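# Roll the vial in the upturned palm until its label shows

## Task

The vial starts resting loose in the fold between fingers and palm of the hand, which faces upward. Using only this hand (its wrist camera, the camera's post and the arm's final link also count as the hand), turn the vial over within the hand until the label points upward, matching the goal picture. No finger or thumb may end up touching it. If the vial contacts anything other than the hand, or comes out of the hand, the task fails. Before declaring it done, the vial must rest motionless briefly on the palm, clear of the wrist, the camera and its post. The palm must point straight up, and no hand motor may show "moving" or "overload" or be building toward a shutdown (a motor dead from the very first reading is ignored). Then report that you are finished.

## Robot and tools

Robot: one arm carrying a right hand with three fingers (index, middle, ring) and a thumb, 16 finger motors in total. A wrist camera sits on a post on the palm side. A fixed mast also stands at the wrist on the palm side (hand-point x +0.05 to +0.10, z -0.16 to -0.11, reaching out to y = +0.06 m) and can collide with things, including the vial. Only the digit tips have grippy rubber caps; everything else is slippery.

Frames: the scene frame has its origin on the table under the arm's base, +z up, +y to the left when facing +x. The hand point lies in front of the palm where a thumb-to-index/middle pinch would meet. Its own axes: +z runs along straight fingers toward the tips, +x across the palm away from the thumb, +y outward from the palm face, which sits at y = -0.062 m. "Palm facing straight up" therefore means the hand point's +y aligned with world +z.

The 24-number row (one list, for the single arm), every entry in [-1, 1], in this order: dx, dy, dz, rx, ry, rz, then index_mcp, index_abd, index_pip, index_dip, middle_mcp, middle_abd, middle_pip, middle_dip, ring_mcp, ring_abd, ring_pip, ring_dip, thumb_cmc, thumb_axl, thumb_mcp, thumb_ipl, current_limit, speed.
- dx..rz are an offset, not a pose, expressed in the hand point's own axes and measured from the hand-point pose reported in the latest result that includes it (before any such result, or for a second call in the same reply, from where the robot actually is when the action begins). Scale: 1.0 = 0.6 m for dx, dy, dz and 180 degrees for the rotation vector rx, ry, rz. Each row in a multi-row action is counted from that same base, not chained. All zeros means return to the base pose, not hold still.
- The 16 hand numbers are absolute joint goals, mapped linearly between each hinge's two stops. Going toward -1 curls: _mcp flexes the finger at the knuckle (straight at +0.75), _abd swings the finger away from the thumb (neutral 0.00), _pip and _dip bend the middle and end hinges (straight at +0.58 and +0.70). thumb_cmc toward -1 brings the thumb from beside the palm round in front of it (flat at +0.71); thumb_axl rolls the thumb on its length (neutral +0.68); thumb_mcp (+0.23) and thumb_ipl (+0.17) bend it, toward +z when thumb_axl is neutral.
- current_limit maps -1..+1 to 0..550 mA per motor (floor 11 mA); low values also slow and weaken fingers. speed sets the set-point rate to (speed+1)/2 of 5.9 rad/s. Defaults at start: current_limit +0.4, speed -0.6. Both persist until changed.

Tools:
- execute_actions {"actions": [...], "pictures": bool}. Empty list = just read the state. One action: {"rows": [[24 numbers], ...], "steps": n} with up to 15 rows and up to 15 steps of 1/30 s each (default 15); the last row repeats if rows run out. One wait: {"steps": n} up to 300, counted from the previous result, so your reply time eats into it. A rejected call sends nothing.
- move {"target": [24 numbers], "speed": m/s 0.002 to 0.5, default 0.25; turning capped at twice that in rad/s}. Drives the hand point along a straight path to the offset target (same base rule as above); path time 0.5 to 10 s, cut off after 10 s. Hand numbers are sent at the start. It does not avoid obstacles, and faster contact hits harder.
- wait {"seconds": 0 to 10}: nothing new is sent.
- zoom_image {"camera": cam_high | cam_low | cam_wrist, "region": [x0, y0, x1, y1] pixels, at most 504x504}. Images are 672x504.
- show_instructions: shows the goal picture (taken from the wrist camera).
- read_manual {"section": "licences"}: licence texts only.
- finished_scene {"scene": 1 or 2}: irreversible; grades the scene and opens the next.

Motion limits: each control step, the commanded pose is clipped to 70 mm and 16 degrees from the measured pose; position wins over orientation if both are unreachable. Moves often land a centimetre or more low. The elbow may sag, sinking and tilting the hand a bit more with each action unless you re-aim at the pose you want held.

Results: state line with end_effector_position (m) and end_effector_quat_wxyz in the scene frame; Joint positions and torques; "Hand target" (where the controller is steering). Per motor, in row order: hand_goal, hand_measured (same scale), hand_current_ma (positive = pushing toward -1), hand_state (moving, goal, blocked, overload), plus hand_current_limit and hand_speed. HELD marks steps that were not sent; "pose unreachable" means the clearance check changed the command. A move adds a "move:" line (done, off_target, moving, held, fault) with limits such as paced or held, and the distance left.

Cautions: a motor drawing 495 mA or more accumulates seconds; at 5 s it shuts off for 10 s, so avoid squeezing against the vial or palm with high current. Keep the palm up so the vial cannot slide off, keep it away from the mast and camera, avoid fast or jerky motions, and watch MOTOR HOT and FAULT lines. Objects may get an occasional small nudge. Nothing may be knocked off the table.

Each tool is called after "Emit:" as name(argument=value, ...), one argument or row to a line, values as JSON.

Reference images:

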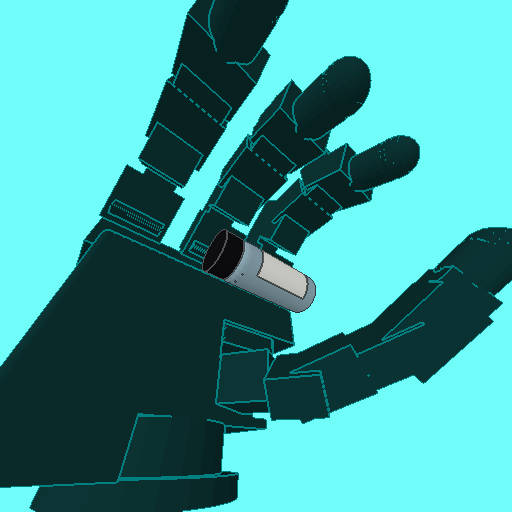

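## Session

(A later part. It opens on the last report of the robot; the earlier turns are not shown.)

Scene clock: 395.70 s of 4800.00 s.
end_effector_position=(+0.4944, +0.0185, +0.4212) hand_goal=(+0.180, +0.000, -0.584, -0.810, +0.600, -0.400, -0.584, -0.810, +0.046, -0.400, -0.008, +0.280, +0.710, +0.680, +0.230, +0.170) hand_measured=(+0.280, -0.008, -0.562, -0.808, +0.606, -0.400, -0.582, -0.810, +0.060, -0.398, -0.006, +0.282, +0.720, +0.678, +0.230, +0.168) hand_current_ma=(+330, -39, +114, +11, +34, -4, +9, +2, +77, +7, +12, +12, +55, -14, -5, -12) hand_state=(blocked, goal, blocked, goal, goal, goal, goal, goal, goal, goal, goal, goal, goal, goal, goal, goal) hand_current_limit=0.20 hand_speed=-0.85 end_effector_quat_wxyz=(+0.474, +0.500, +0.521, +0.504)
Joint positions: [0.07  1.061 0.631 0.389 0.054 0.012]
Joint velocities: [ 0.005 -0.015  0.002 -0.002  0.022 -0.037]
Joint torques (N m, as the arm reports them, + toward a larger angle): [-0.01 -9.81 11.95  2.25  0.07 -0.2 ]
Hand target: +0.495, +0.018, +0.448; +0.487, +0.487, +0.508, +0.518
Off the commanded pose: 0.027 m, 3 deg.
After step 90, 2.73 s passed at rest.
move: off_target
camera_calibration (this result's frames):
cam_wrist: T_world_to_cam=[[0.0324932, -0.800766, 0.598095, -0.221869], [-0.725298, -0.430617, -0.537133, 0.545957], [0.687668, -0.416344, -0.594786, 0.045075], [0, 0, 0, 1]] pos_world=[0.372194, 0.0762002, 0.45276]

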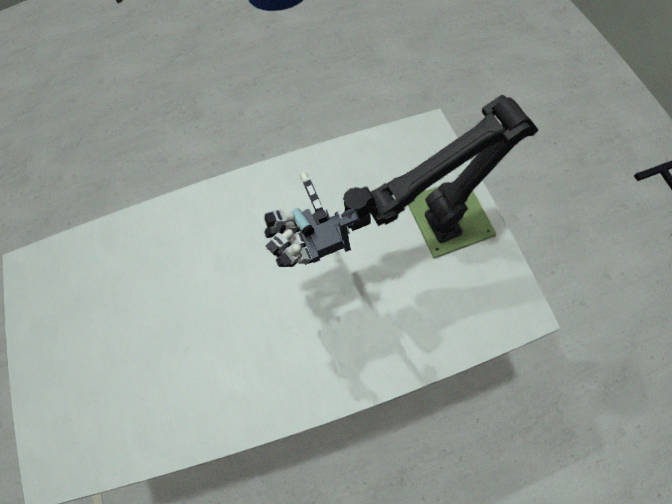

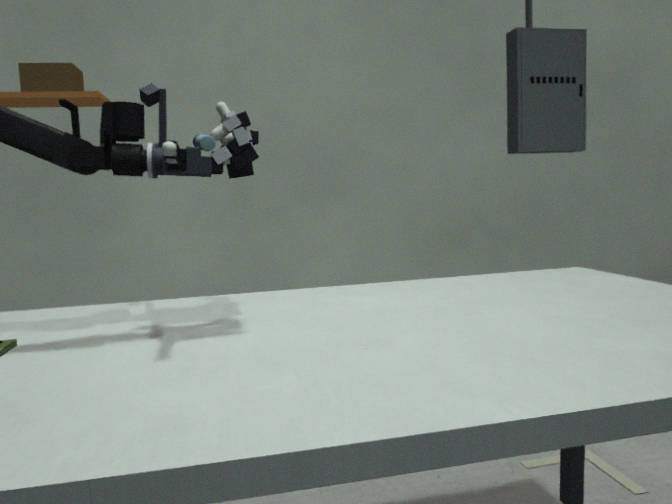

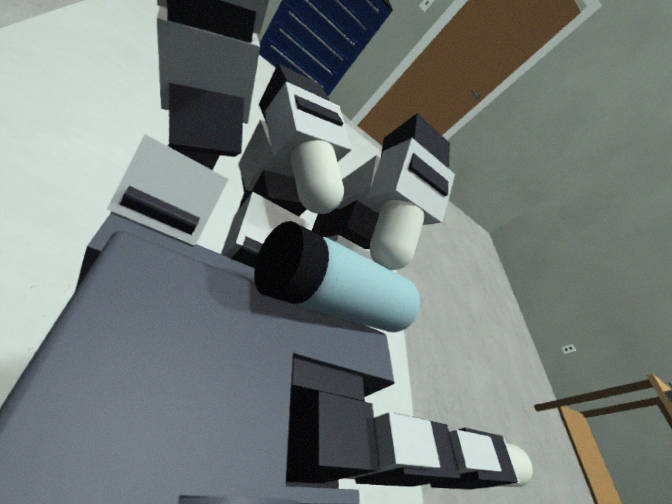

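Emit:
move(
  target=[0,0.045,0,-0.017,0,0, 0.18,0,-0.584,-0.81, 0.6,-0.3,-0.4,0.0, 0.046,-0.4,-0.008,0.28, 0.71,0.68,0.23,0.17, 0.2,-0.4],
)

Emit:
move(
  target=[0,0.045,0,-0.017,0,0, 0.18,0,-0.584,-0.81, 0.0,-0.3,-0.5,0.0, 0.046,-0.4,-0.008,0.28, 0.71,0.68,0.23,0.17, 0.2,-0.4],
)

Emit:
move(
  target=[0,0.045,0,-0.017,0,0, 0.18,0,-0.584,-0.81, 0.0,-0.3,-1,0.0, 0.046,-0.4,-0.008,0.28, 0.71,0.68,0.23,0.17, 0.2,-0.8],
)

Emit:
zoom_image(
  camera="cam_high",
  region=[260, 180, 340, 260],
)

Scene clock: 404.70 s of 4800.00 s.
end_effector_position=(+0.4944, +0.0185, +0.4212) hand_goal=(+0.180, +0.000, -0.584, -0.810, +0.600, -0.300, -0.400, +0.000, +0.046, -0.400, -0.008, +0.280, +0.710, +0.680, +0.230, +0.170) hand_measured=(+0.280, -0.008, -0.562, -0.808, +0.606, -0.304, -0.402, -0.004, +0.060, -0.398, -0.006, +0.282, +0.720, +0.678, +0.230, +0.168) hand_current_ma=(+330, -39, +114, +11, +38, -15, -11, -18, +77, +7, +12, +12, +55, -14, -5, -12) hand_state=(blocked, goal, blocked, goal, goal, goal, goal, goal, goal, goal, goal, goal, goal, goal, goal, goal) hand_current_limit=0.20 hand_speed=-0.40 end_effector_quat_wxyz=(+0.474, +0.500, +0.521, +0.504)
Joint positions: [0.07  1.061 0.631 0.389 0.054 0.012]
Joint velocities: [ 0.005  0.005 -0.002  0.012 -0.051 -0.066]
Joint torques (N m, as the arm reports them, + toward a larger angle): [ 0.18 -9.76 11.97  2.15  0.05 -0.19]
Hand target: +0.495, +0.018, +0.448; +0.487, +0.487, +0.508, +0.518
Off the commanded pose: 0.027 m, 3 deg.
After step 90, 4.97 s passed at rest.
move: off_target
camera_calibration (this result's frames):
cam_wrist: T_world_to_cam=[[0.0324932, -0.800766, 0.598095, -0.221869], [-0.725298, -0.430617, -0.537133, 0.545957], [0.687668, -0.416344, -0.594786, 0.045075], [0, 0, 0, 1]] pos_world=[0.372194, 0.0762002, 0.45276]

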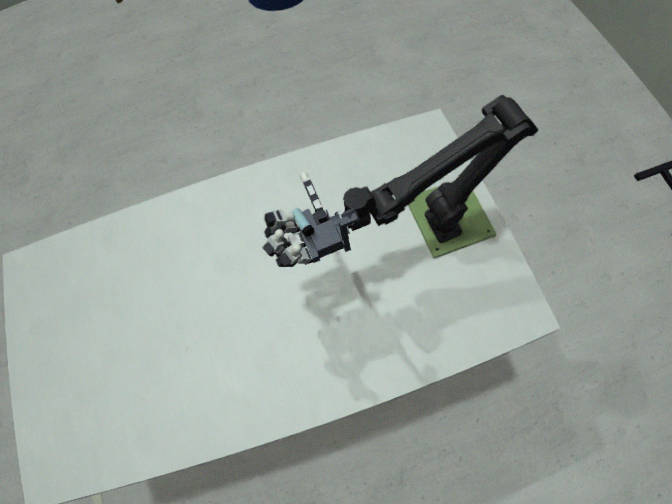

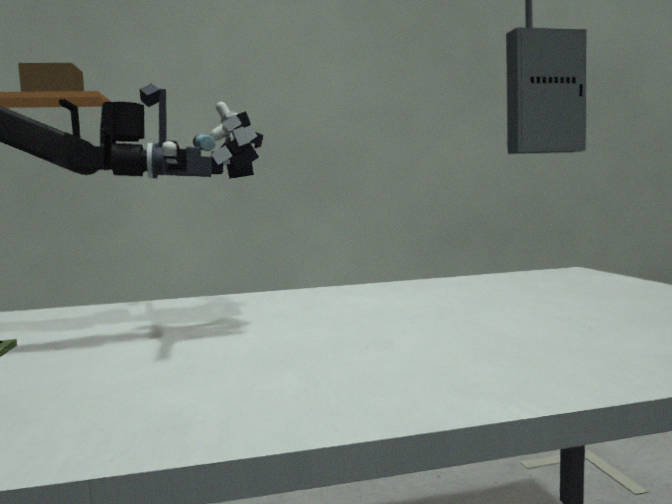

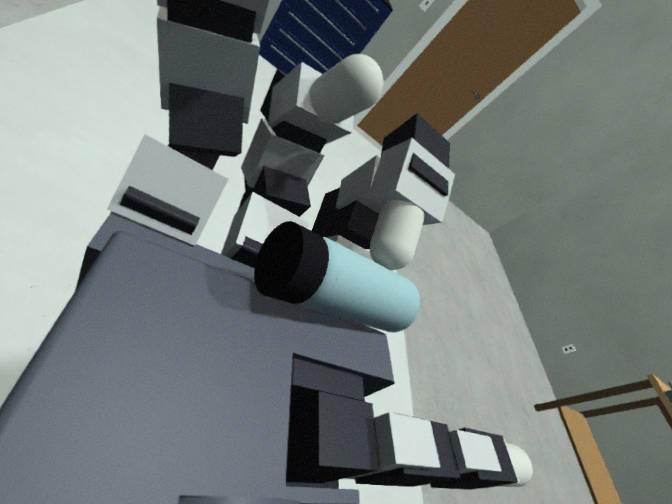

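Scene clock: 405.83 s of 4800.00 s.
end_effector_position=(+0.4944, +0.0185, +0.4212) hand_goal=(+0.180, +0.000, -0.584, -0.810, +0.000, -0.300, -0.500, +0.000, +0.046, -0.400, -0.008, +0.280, +0.710, +0.680, +0.230, +0.170) hand_measured=(+0.280, -0.008, -0.562, -0.808, +0.010, -0.302, -0.500, -0.004, +0.060, -0.398, -0.006, +0.282, +0.720, +0.678, +0.230, +0.168) hand_current_ma=(+330, -39, +115, +11, +65, -15, +5, -17, +77, +7, +12, +12, +55, -14, -5, -12) hand_state=(blocked, goal, blocked, goal, goal, goal, goal, goal, goal, goal, goal, goal, goal, goal, goal, goal) hand_current_limit=0.20 hand_speed=-0.40 end_effector_quat_wxyz=(+0.474, +0.500, +0.521, +0.504)
Joint positions: [0.07  1.061 0.631 0.389 0.054 0.012]
Joint velocities: [-0.015 -0.005  0.012  0.012  0.007 -0.037]
Joint torques (N m, as the arm reports them, + toward a larger angle): [ 0.13 -9.1  11.83  2.28  0.03 -0.21]
Hand target: +0.495, +0.018, +0.448; +0.487, +0.487, +0.508, +0.518
Off the commanded pose: 0.027 m, 3 deg.
move: off_target
camera_calibration (this result's frames):
cam_wrist: T_world_to_cam=[[0.0324932, -0.800766, 0.598095, -0.221869], [-0.725298, -0.430617, -0.537133, 0.545957], [0.687668, -0.416344, -0.594786, 0.045075], [0, 0, 0, 1]] pos_world=[0.372194, 0.0762002, 0.45276]

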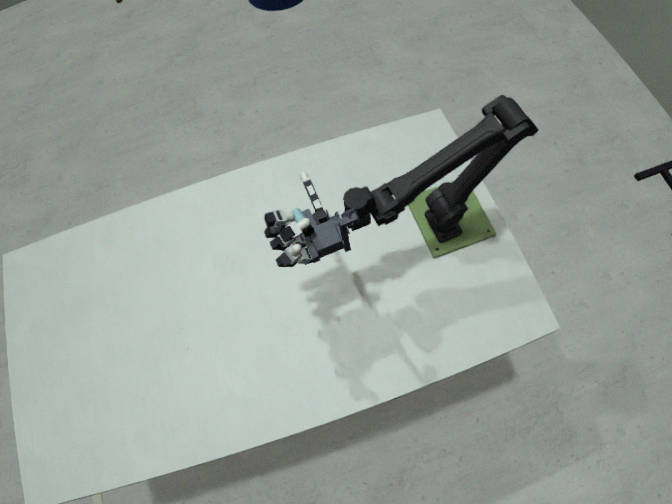

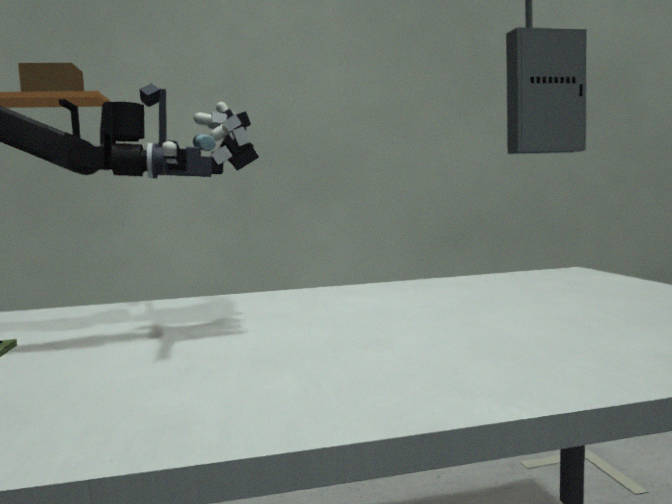

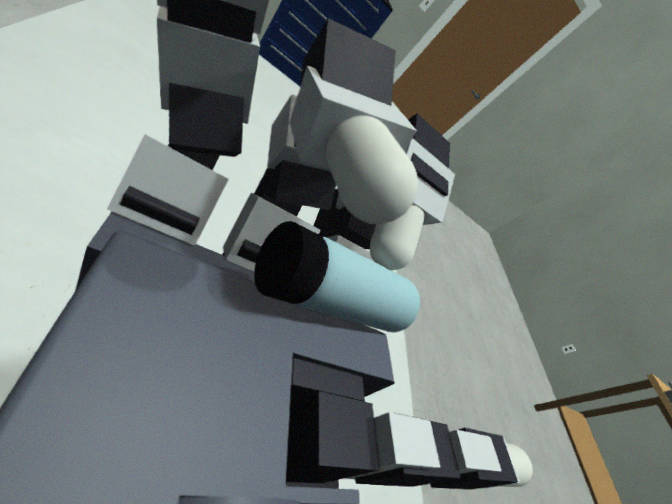

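Scene clock: 406.90 s of 4800.00 s.
end_effector_position=(+0.4944, +0.0185, +0.4212) hand_goal=(+0.180, +0.000, -0.584, -0.810, +0.000, -0.300, -1.000, +0.000, +0.046, -0.400, -0.008, +0.280, +0.710, +0.680, +0.230, +0.170) hand_measured=(+0.270, -0.008, -0.562, -0.808, +0.014, -0.300, -0.858, +0.010, +0.060, -0.398, -0.006, +0.282, +0.720, +0.678, +0.230, +0.168) hand_current_ma=(+330, -39, +118, +11, +86, -5, +330, +53, +77, +7, +12, +12, +55, -14, -5, -12) hand_state=(blocked, goal, blocked, goal, goal, goal, blocked, goal, goal, goal, goal, goal, goal, goal, goal, goal) hand_current_limit=0.20 hand_speed=-0.80 end_effector_quat_wxyz=(+0.474, +0.500, +0.521, +0.504)
Joint positions: [0.07  1.061 0.631 0.389 0.054 0.012]
Joint velocities: [-0.015 -0.005  0.002 -0.007 -0.066 -0.007]
Joint torques (N m, as the arm reports them, + toward a larger angle): [ 0.71 -9.46 11.93  2.17  0.04 -0.19]
Hand target: +0.495, +0.018, +0.448; +0.487, +0.487, +0.508, +0.518
Off the commanded pose: 0.027 m, 3 deg.
move: off_target
camera_calibration (this result's frames):
cam_wrist: T_world_to_cam=[[0.0324932, -0.800766, 0.598095, -0.221869], [-0.725298, -0.430617, -0.537133, 0.545957], [0.687668, -0.416344, -0.594786, 0.045075], [0, 0, 0, 1]] pos_world=[0.372194, 0.0762002, 0.45276]

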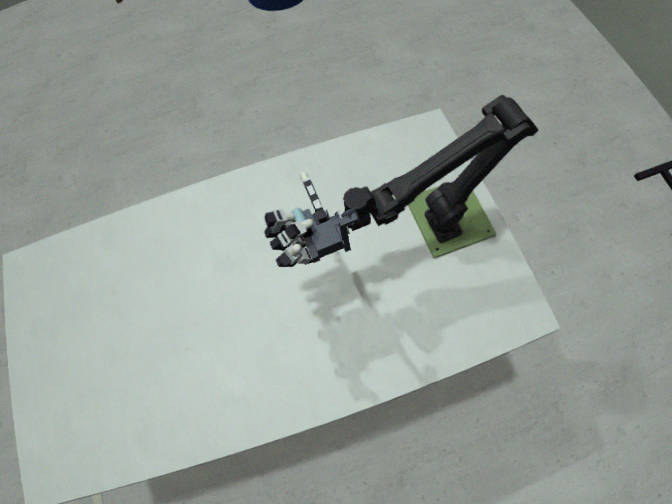

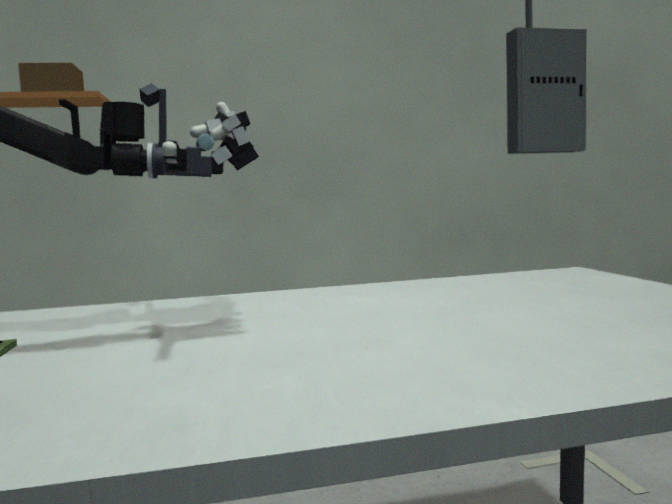

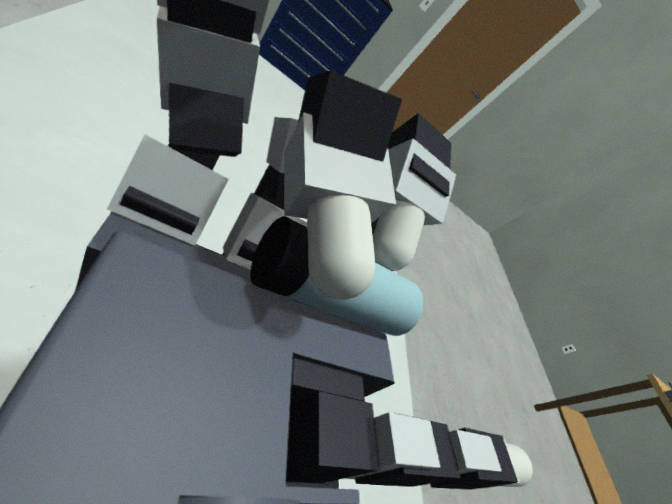

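Region (260, 180, 340, 260) of cam_high's 672x504 image, scaled by 6.300, with more detail than that image has.

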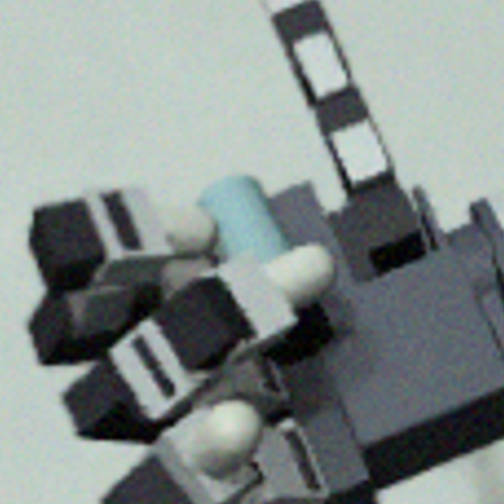

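Emit:
move(
  target=[0,0.045,0,-0.017,0,0, 0.5,0,-0.584,-0.81, 0.0,-0.3,-1,0.0, 0.046,-0.4,-0.008,0.28, 0.71,0.68,0.23,0.17, 0.2,-0.8],
)

Emit:
zoom_image(
  camera="cam_high",
  region=[260, 180, 340, 260],
)

Scene clock: 416.07 s of 4800.00 s.
end_effector_position=(+0.4944, +0.0185, +0.4212) hand_goal=(+0.500, +0.000, -0.584, -0.810, +0.000, -0.300, -1.000, +0.000, +0.046, -0.400, -0.008, +0.280, +0.710, +0.680, +0.230, +0.170) hand_measured=(+0.506, -0.004, -0.582, -0.808, +0.010, -0.300, -0.980, +0.004, +0.060, -0.398, -0.006, +0.282, +0.720, +0.678, +0.230, +0.168) hand_current_ma=(+32, -15, +10, +10, +57, -5, +101, +22, +76, +7, +12, +12, +55, -14, -5, -12) hand_state=(goal, goal, goal, goal, goal, goal, blocked, goal, goal, goal, goal, goal, goal, goal, goal, goal) hand_current_limit=0.20 hand_speed=-0.80 end_effector_quat_wxyz=(+0.474, +0.500, +0.521, +0.504)
Joint positions: [0.07  1.061 0.631 0.389 0.054 0.012]
Joint velocities: [-0.005  0.005  0.007 -0.012 -0.022  0.022]
Joint torques (N m, as the arm reports them, + toward a larger angle): [ 0.04 -9.29 11.93  2.32  0.08 -0.2 ]
Hand target: +0.495, +0.018, +0.448; +0.487, +0.487, +0.508, +0.518
Off the commanded pose: 0.027 m, 3 deg.
After step 90, 5.30 s passed at rest.
move: off_target
camera_calibration (this result's frames):
cam_wrist: T_world_to_cam=[[0.0324932, -0.800766, 0.598095, -0.221869], [-0.725298, -0.430617, -0.537133, 0.545957], [0.687668, -0.416344, -0.594786, 0.045075], [0, 0, 0, 1]] pos_world=[0.372194, 0.0762002, 0.45276]

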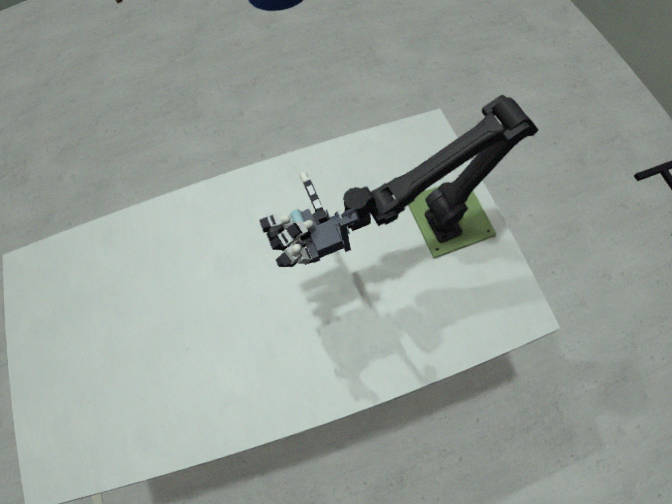

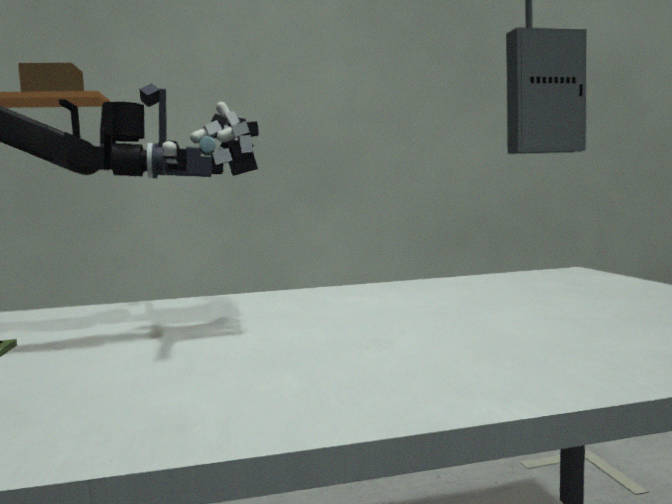

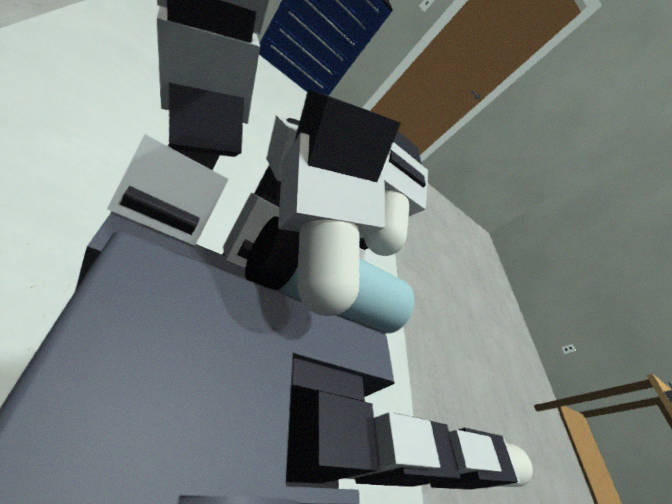

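Region (260, 180, 340, 260) of cam_high's 672x504 image, scaled by 6.300, with more detail than that image has.

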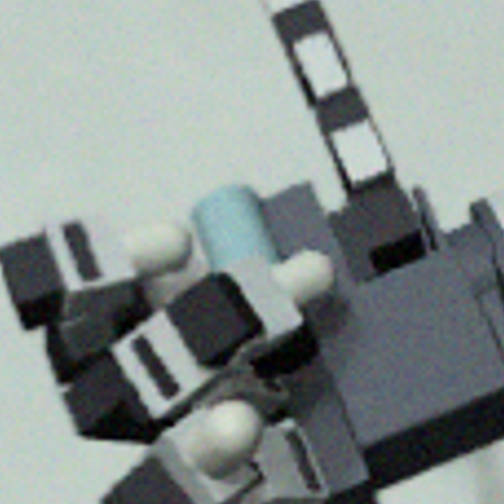

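Emit:
move(
  target=[0,0.045,0,-0.017,0,0, 0.3,0,-0.2,-0.8, 0.0,-0.3,-0.35,0.0, 0.046,-0.4,-0.008,0.28, 0.71,0.68,0.23,0.17, 0.2,-0.4],
)

Emit:
move(
  target=[0,0.045,0,-0.017,0,0, 0.046,0,-0.3,-0.8, 0.0,-0.3,-0.35,-0.2, 0.046,-0.4,-0.008,0.28, 0.71,0.68,0.23,0.17, 0.2,-0.4],
)

Emit:
move(
  target=[0,0.045,0,-0.017,0,0, 0.046,0,-1,-0.8, 0.0,-0.3,-0.35,-0.2, 0.046,-0.4,-0.008,0.28, 0.71,0.68,0.23,0.17, 0.1,-0.5],
)

Emit:
move(
  target=[0,0.045,0,-0.017,0,0, 0.046,0,-1,-0.5, 0.0,-0.3,-0.35,-0.2, 0.046,-0.4,-0.008,0.28, 0.71,0.68,0.23,0.17, 0.1,-0.85],
)

Emit:
zoom_image(
  camera="cam_low",
  region=[170, 90, 270, 190],
)

Scene clock: 428.73 s of 4800.00 s.
end_effector_position=(+0.4944, +0.0185, +0.4212) hand_goal=(+0.300, +0.000, -0.200, -0.800, +0.000, -0.300, -0.350, +0.000, +0.046, -0.400, -0.008, +0.280, +0.710, +0.680, +0.230, +0.170) hand_measured=(+0.318, -0.004, -0.202, -0.804, +0.008, -0.300, -0.356, +0.002, +0.060, -0.398, -0.006, +0.282, +0.720, +0.678, +0.230, +0.168) hand_current_ma=(+107, -15, -14, -19, +56, -5, -28, +11, +76, +7, +12, +12, +55, -14, -5, -12) hand_state=(goal, goal, goal, goal, goal, goal, goal, goal, goal, goal, goal, goal, goal, goal, goal, goal) hand_current_limit=0.20 hand_speed=-0.40 end_effector_quat_wxyz=(+0.474, +0.500, +0.521, +0.504)
Joint positions: [0.07  1.061 0.631 0.389 0.054 0.012]
Joint velocities: [-0.015 -0.015 -0.017 -0.007 -0.022  0.051]
Joint torques (N m, as the arm reports them, + toward a larger angle): [ 0.03 -9.32 12.03  2.18  0.02 -0.16]
Hand target: +0.495, +0.018, +0.448; +0.487, +0.487, +0.508, +0.518
Off the commanded pose: 0.027 m, 3 deg.
After step 90, 8.80 s passed at rest.
move: off_target
camera_calibration (this result's frames):
cam_wrist: T_world_to_cam=[[0.0324932, -0.800766, 0.598095, -0.221869], [-0.725298, -0.430617, -0.537133, 0.545957], [0.687668, -0.416344, -0.594786, 0.045075], [0, 0, 0, 1]] pos_world=[0.372194, 0.0762002, 0.45276]

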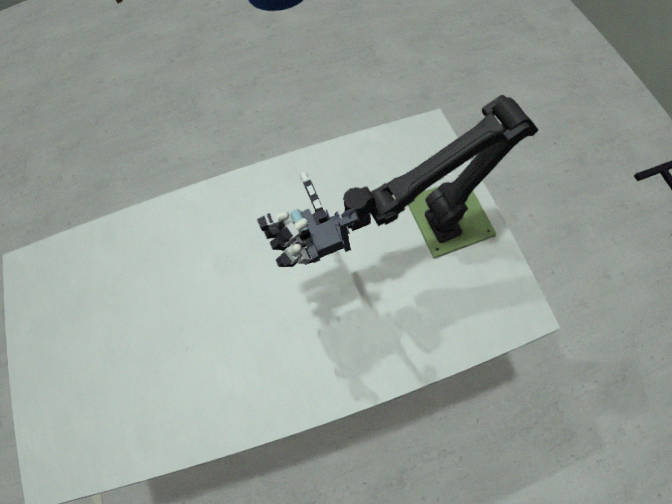

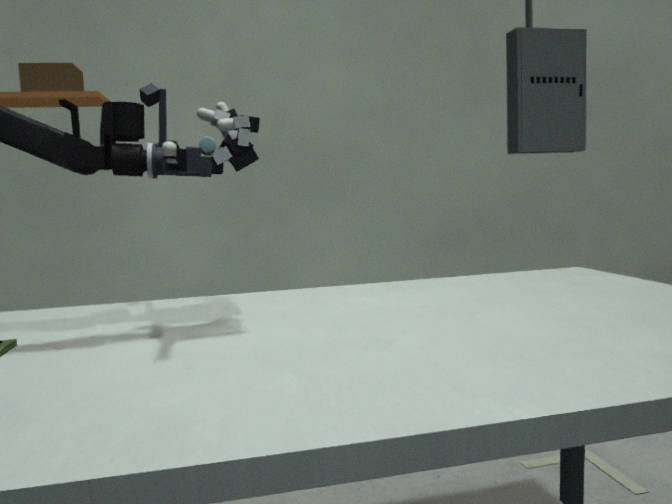

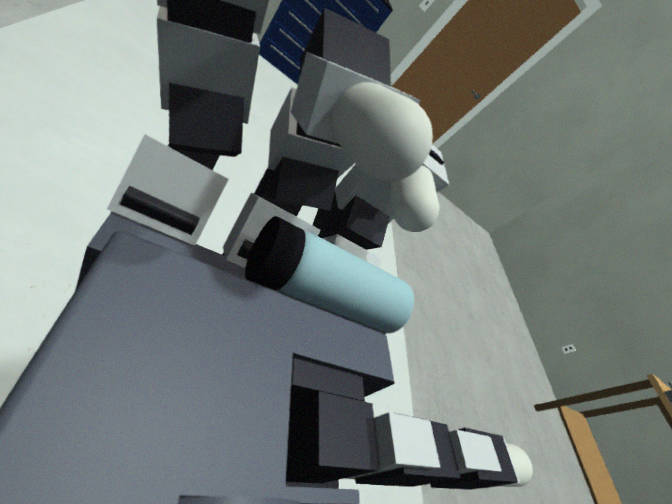

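Scene clock: 429.43 s of 4800.00 s.
end_effector_position=(+0.4944, +0.0185, +0.4212) hand_goal=(+0.046, +0.000, -0.300, -0.800, +0.000, -0.300, -0.350, -0.200, +0.046, -0.400, -0.008, +0.280, +0.710, +0.680, +0.230, +0.170) hand_measured=(+0.058, -0.004, -0.298, -0.804, +0.008, -0.300, -0.356, -0.198, +0.060, -0.398, -0.006, +0.282, +0.720, +0.678, +0.230, +0.168) hand_current_ma=(+79, -15, +9, -19, +56, -5, -28, +11, +76, +7, +12, +12, +55, -14, -5, -12) hand_state=(goal, goal, goal, goal, goal, goal, goal, goal, goal, goal, goal, goal, goal, goal, goal, goal) hand_current_limit=0.20 hand_speed=-0.40 end_effector_quat_wxyz=(+0.474, +0.500, +0.521, +0.504)
Joint positions: [0.07  1.061 0.631 0.389 0.054 0.012]
Joint velocities: [ 0.005 -0.005  0.002  0.002 -0.007 -0.007]
Joint torques (N m, as the arm reports them, + toward a larger angle): [ 0.39 -9.66 11.79  2.23  0.02 -0.19]
Hand target: +0.495, +0.018, +0.448; +0.487, +0.487, +0.508, +0.518
Off the commanded pose: 0.027 m, 3 deg.
move: off_target
camera_calibration (this result's frames):
cam_wrist: T_world_to_cam=[[0.0324932, -0.800766, 0.598095, -0.221869], [-0.725298, -0.430617, -0.537133, 0.545957], [0.687668, -0.416344, -0.594786, 0.045075], [0, 0, 0, 1]] pos_world=[0.372194, 0.0762002, 0.45276]

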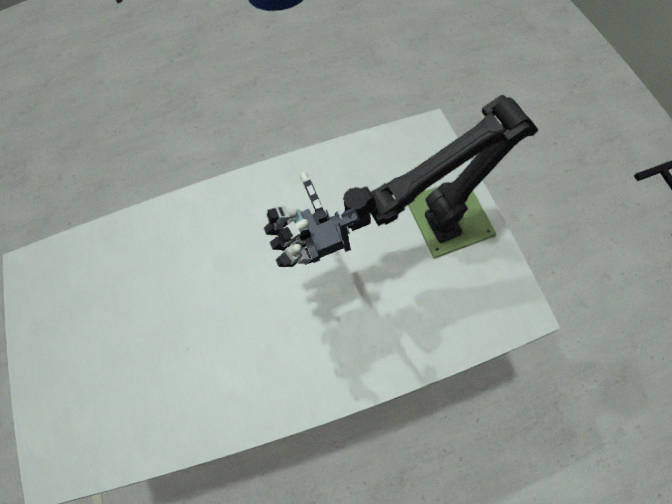

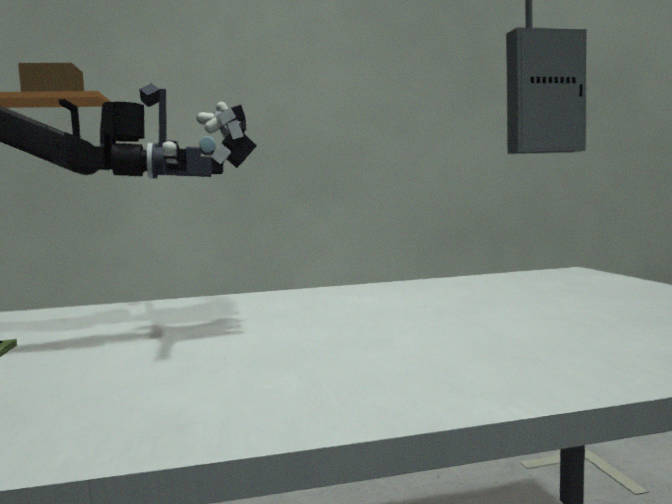

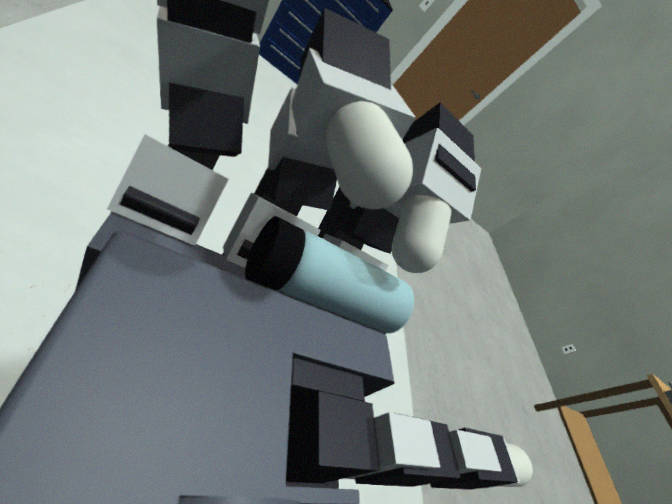

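Scene clock: 430.13 s of 4800.00 s.
end_effector_position=(+0.4944, +0.0185, +0.4212) hand_goal=(+0.046, +0.000, -1.000, -0.800, +0.000, -0.300, -0.350, -0.200, +0.046, -0.400, -0.008, +0.280, +0.710, +0.680, +0.230, +0.170) hand_measured=(+0.064, -0.004, -0.464, -0.794, +0.008, -0.300, -0.356, -0.198, +0.060, -0.398, -0.006, +0.282, +0.720, +0.678, +0.230, +0.168) hand_current_ma=(+106, -15, +302, +34, +56, -5, -28, +11, +76, +7, +12, +12, +55, -14, -5, -12) hand_state=(goal, goal, blocked, goal, goal, goal, goal, goal, goal, goal, goal, goal, goal, goal, goal, goal) hand_current_limit=0.10 hand_speed=-0.50 end_effector_quat_wxyz=(+0.474, +0.500, +0.521, +0.504)
Joint positions: [0.07  1.061 0.631 0.389 0.054 0.012]
Joint velocities: [-0.005 -0.005 -0.007 -0.002 -0.022  0.007]
Joint torques (N m, as the arm reports them, + toward a larger angle): [ 0.33 -9.12 11.89  2.17  0.05 -0.24]
Hand target: +0.495, +0.018, +0.448; +0.487, +0.487, +0.508, +0.518
Off the commanded pose: 0.027 m, 3 deg.
move: off_target
camera_calibration (this result's frames):
cam_wrist: T_world_to_cam=[[0.0324932, -0.800766, 0.598095, -0.221869], [-0.725298, -0.430617, -0.537133, 0.545957], [0.687668, -0.416344, -0.594786, 0.045075], [0, 0, 0, 1]] pos_world=[0.372194, 0.0762002, 0.45276]

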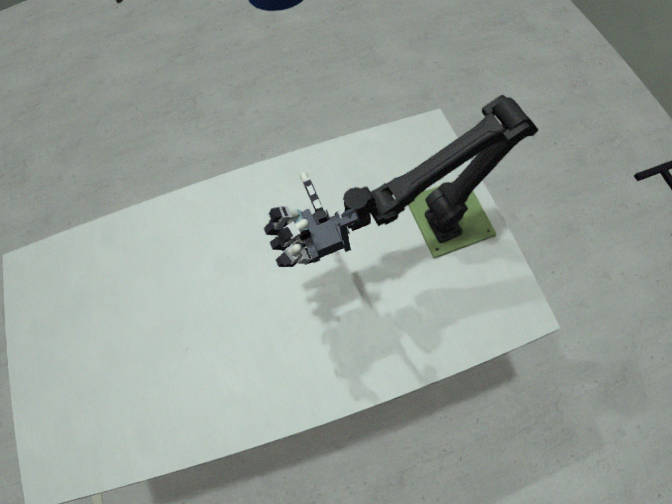

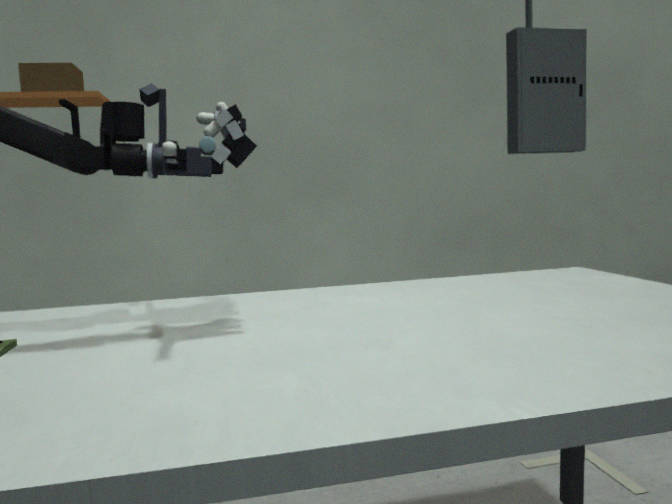

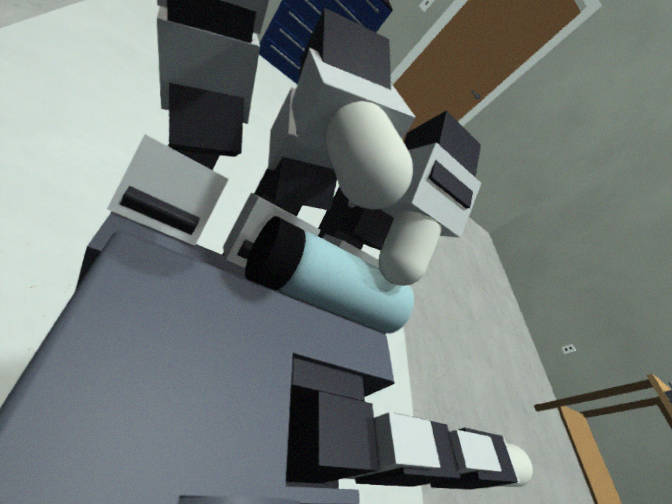

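Scene clock: 431.20 s of 4800.00 s.
end_effector_position=(+0.4944, +0.0185, +0.4212) hand_goal=(+0.046, +0.000, -1.000, -0.500, +0.000, -0.300, -0.350, -0.200, +0.046, -0.400, -0.008, +0.280, +0.710, +0.680, +0.230, +0.170) hand_measured=(+0.070, -0.004, -0.556, -0.490, +0.008, -0.300, -0.356, -0.198, +0.060, -0.398, -0.006, +0.282, +0.720, +0.678, +0.230, +0.168) hand_current_ma=(+144, -15, +303, +47, +56, -5, -28, +11, +76, +7, +12, +12, +55, -14, -5, -12) hand_state=(blocked, goal, blocked, goal, goal, goal, goal, goal, goal, goal, goal, goal, goal, goal, goal, goal) hand_current_limit=0.10 hand_speed=-0.85 end_effector_quat_wxyz=(+0.474, +0.500, +0.521, +0.504)
Joint positions: [0.07  1.061 0.631 0.389 0.054 0.012]
Joint velocities: [-0.005  0.005 -0.002  0.017 -0.051 -0.037]
Joint torques (N m, as the arm reports them, + toward a larger angle): [ 0.5  -9.4  11.94  2.16  0.05 -0.18]
Hand target: +0.495, +0.018, +0.448; +0.487, +0.487, +0.508, +0.518
Off the commanded pose: 0.027 m, 3 deg.
move: off_target
camera_calibration (this result's frames):
cam_wrist: T_world_to_cam=[[0.0324932, -0.800766, 0.598095, -0.221869], [-0.725298, -0.430617, -0.537133, 0.545957], [0.687668, -0.416344, -0.594786, 0.045075], [0, 0, 0, 1]] pos_world=[0.372194, 0.0762002, 0.45276]

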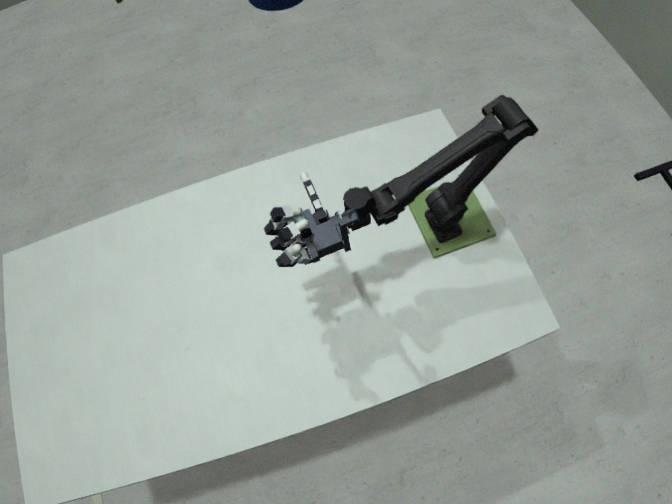

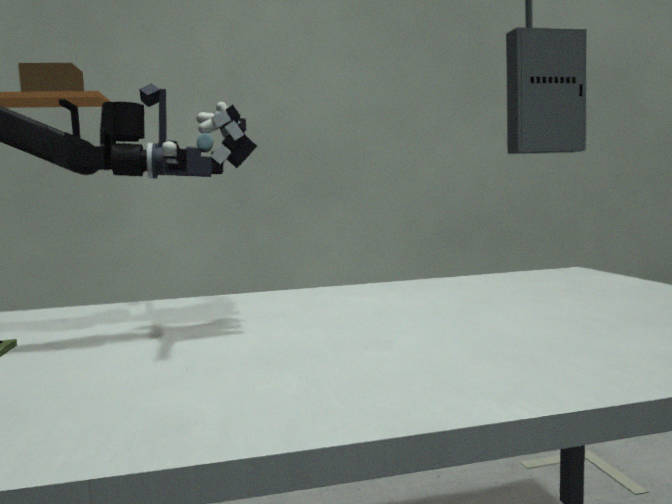

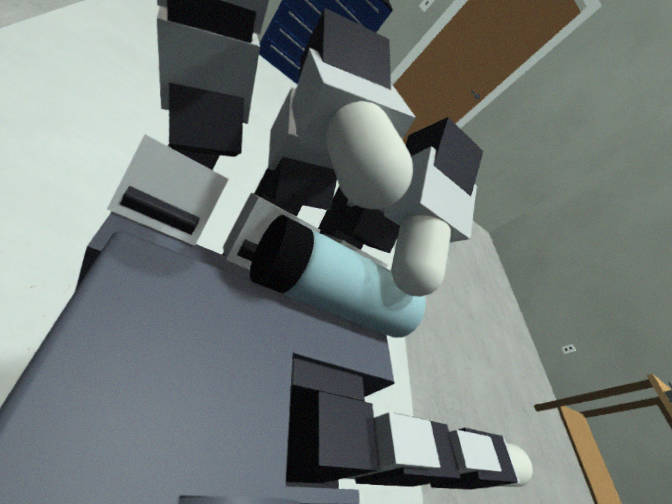

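Region (170, 90, 270, 190) of cam_low's 672x504 image, scaled by 5.040, with more detail than that image has.

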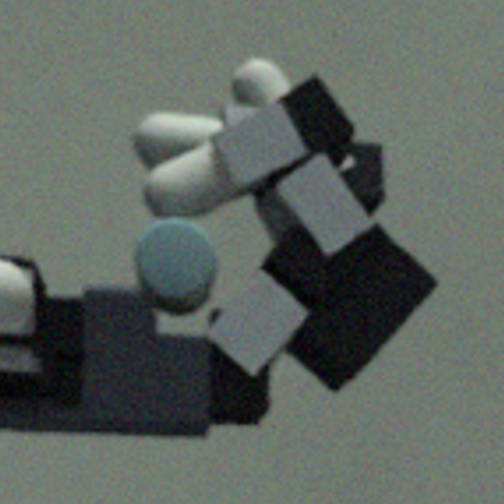

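Same partial height. Press middle, then lift index.

Emit:
move(
  target=[0,0.045,0,-0.017,0,0, 0.046,0,-1,-0.5, 0.0,-0.3,-1,-0.2, 0.046,-0.4,-0.008,0.28, 0.71,0.68,0.23,0.17, 0.1,-0.6],
)

Emit:
move(
  target=[0,0.045,0,-0.017,0,0, 0.046,0,-0.3,-0.5, 0.0,-0.3,-1,-0.2, 0.046,-0.4,-0.008,0.28, 0.71,0.68,0.23,0.17, 0.1,-0.6],
)

Emit:
zoom_image(
  camera="cam_low",
  region=[170, 90, 270, 190],
)

Scene clock: 439.73 s of 4800.00 s.
end_effector_position=(+0.4944, +0.0185, +0.4212) hand_goal=(+0.046, +0.000, -1.000, -0.500, +0.000, -0.300, -1.000, -0.200, +0.046, -0.400, -0.008, +0.280, +0.710, +0.680, +0.230, +0.170) hand_measured=(+0.070, -0.004, -0.556, -0.490, +0.010, -0.300, -0.758, -0.188, +0.060, -0.398, -0.006, +0.282, +0.720, +0.678, +0.230, +0.168) hand_current_ma=(+144, -15, +302, +47, +69, -5, +303, +60, +76, +7, +12, +12, +55, -14, -5, -12) hand_state=(blocked, goal, blocked, goal, goal, goal, blocked, goal, goal, goal, goal, goal, goal, goal, goal, goal) hand_current_limit=0.10 hand_speed=-0.60 end_effector_quat_wxyz=(+0.474, +0.500, +0.521, +0.504)
Joint positions: [0.07  1.061 0.631 0.389 0.054 0.012]
Joint velocities: [-0.015 -0.015  0.002  0.002 -0.022  0.051]
Joint torques (N m, as the arm reports them, + toward a larger angle): [ 0.21 -9.59 11.88  2.22  0.05 -0.2 ]
Hand target: +0.495, +0.018, +0.448; +0.487, +0.487, +0.508, +0.518
Off the commanded pose: 0.027 m, 3 deg.
After step 90, 4.83 s passed at rest.
move: off_target
camera_calibration (this result's frames):
cam_wrist: T_world_to_cam=[[0.0324932, -0.800766, 0.598095, -0.221869], [-0.725298, -0.430617, -0.537133, 0.545957], [0.687668, -0.416344, -0.594786, 0.045075], [0, 0, 0, 1]] pos_world=[0.372194, 0.0762002, 0.45276]

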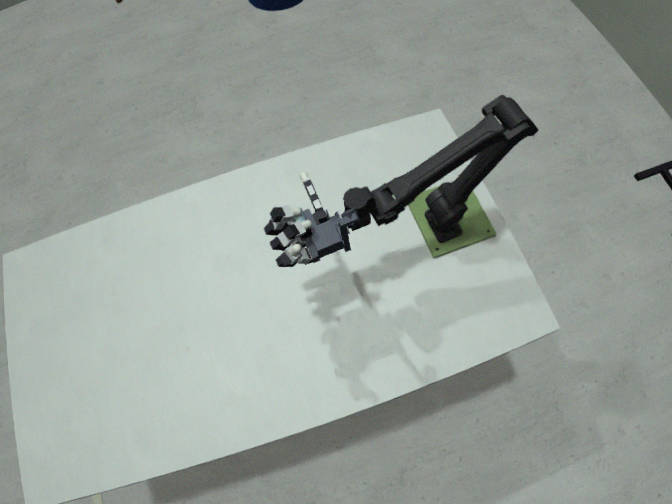

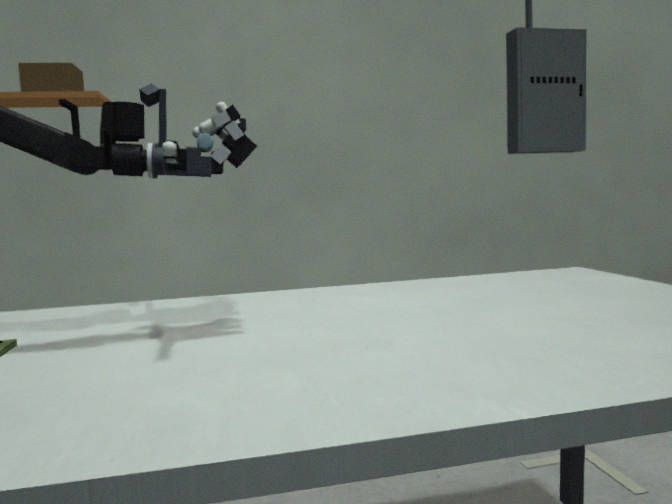

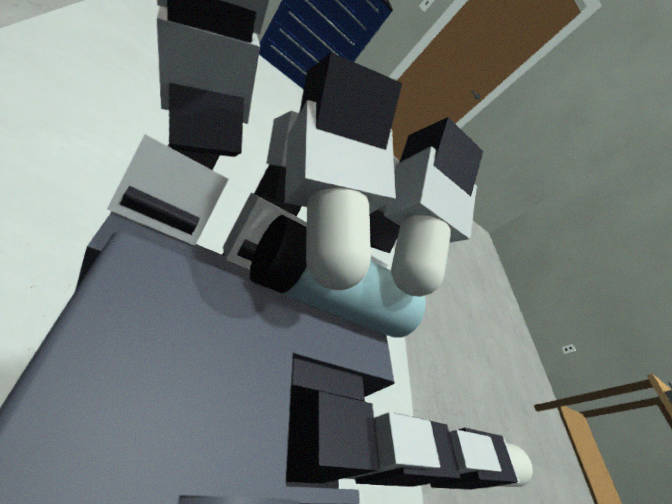

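Scene clock: 440.43 s of 4800.00 s.
end_effector_position=(+0.4944, +0.0185, +0.4212) hand_goal=(+0.046, +0.000, -0.300, -0.500, +0.000, -0.300, -1.000, -0.200, +0.046, -0.400, -0.008, +0.280, +0.710, +0.680, +0.230, +0.170) hand_measured=(+0.058, -0.004, -0.304, -0.498, +0.010, -0.300, -0.866, -0.190, +0.060, -0.398, -0.006, +0.282, +0.720, +0.678, +0.230, +0.168) hand_current_ma=(+74, -15, -25, +11, +60, -2, +303, +57, +76, +7, +12, +12, +55, -14, -5, -12) hand_state=(goal, goal, goal, goal, goal, goal, blocked, goal, goal, goal, goal, goal, goal, goal, goal, goal) hand_current_limit=0.10 hand_speed=-0.60 end_effector_quat_wxyz=(+0.474, +0.500, +0.521, +0.504)
Joint positions: [0.07  1.061 0.631 0.389 0.054 0.012]
Joint velocities: [-0.015 -0.015 -0.002 -0.012  0.007  0.022]
Joint torques (N m, as the arm reports them, + toward a larger angle): [ 0.15 -9.65 12.07  2.14  0.05 -0.2 ]
Hand target: +0.495, +0.018, +0.448; +0.487, +0.487, +0.508, +0.518
Off the commanded pose: 0.027 m, 3 deg.
move: off_target
camera_calibration (this result's frames):
cam_wrist: T_world_to_cam=[[0.0324932, -0.800766, 0.598095, -0.221869], [-0.725298, -0.430617, -0.537133, 0.545957], [0.687668, -0.416344, -0.594786, 0.045075], [0, 0, 0, 1]] pos_world=[0.372194, 0.0762002, 0.45276]

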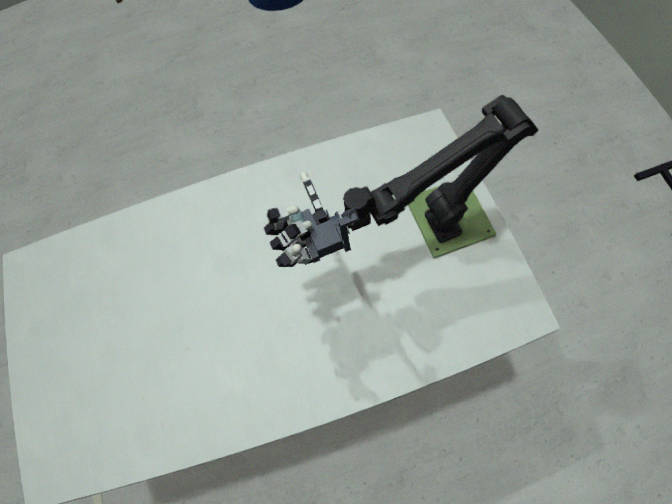

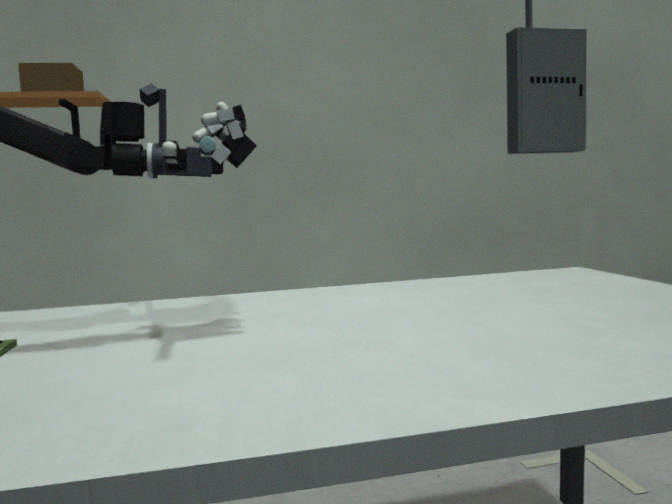

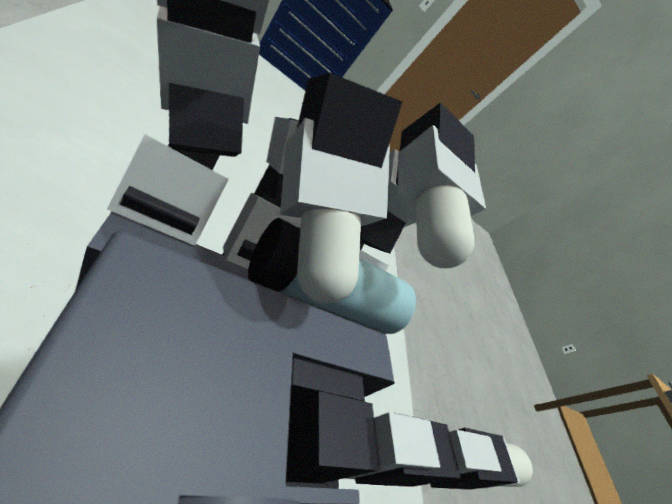

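Region (170, 90, 270, 190) of cam_low's 672x504 image, scaled by 5.040, with more detail than that image has.

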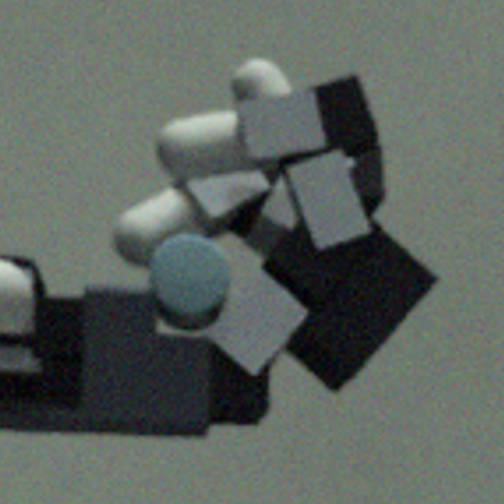

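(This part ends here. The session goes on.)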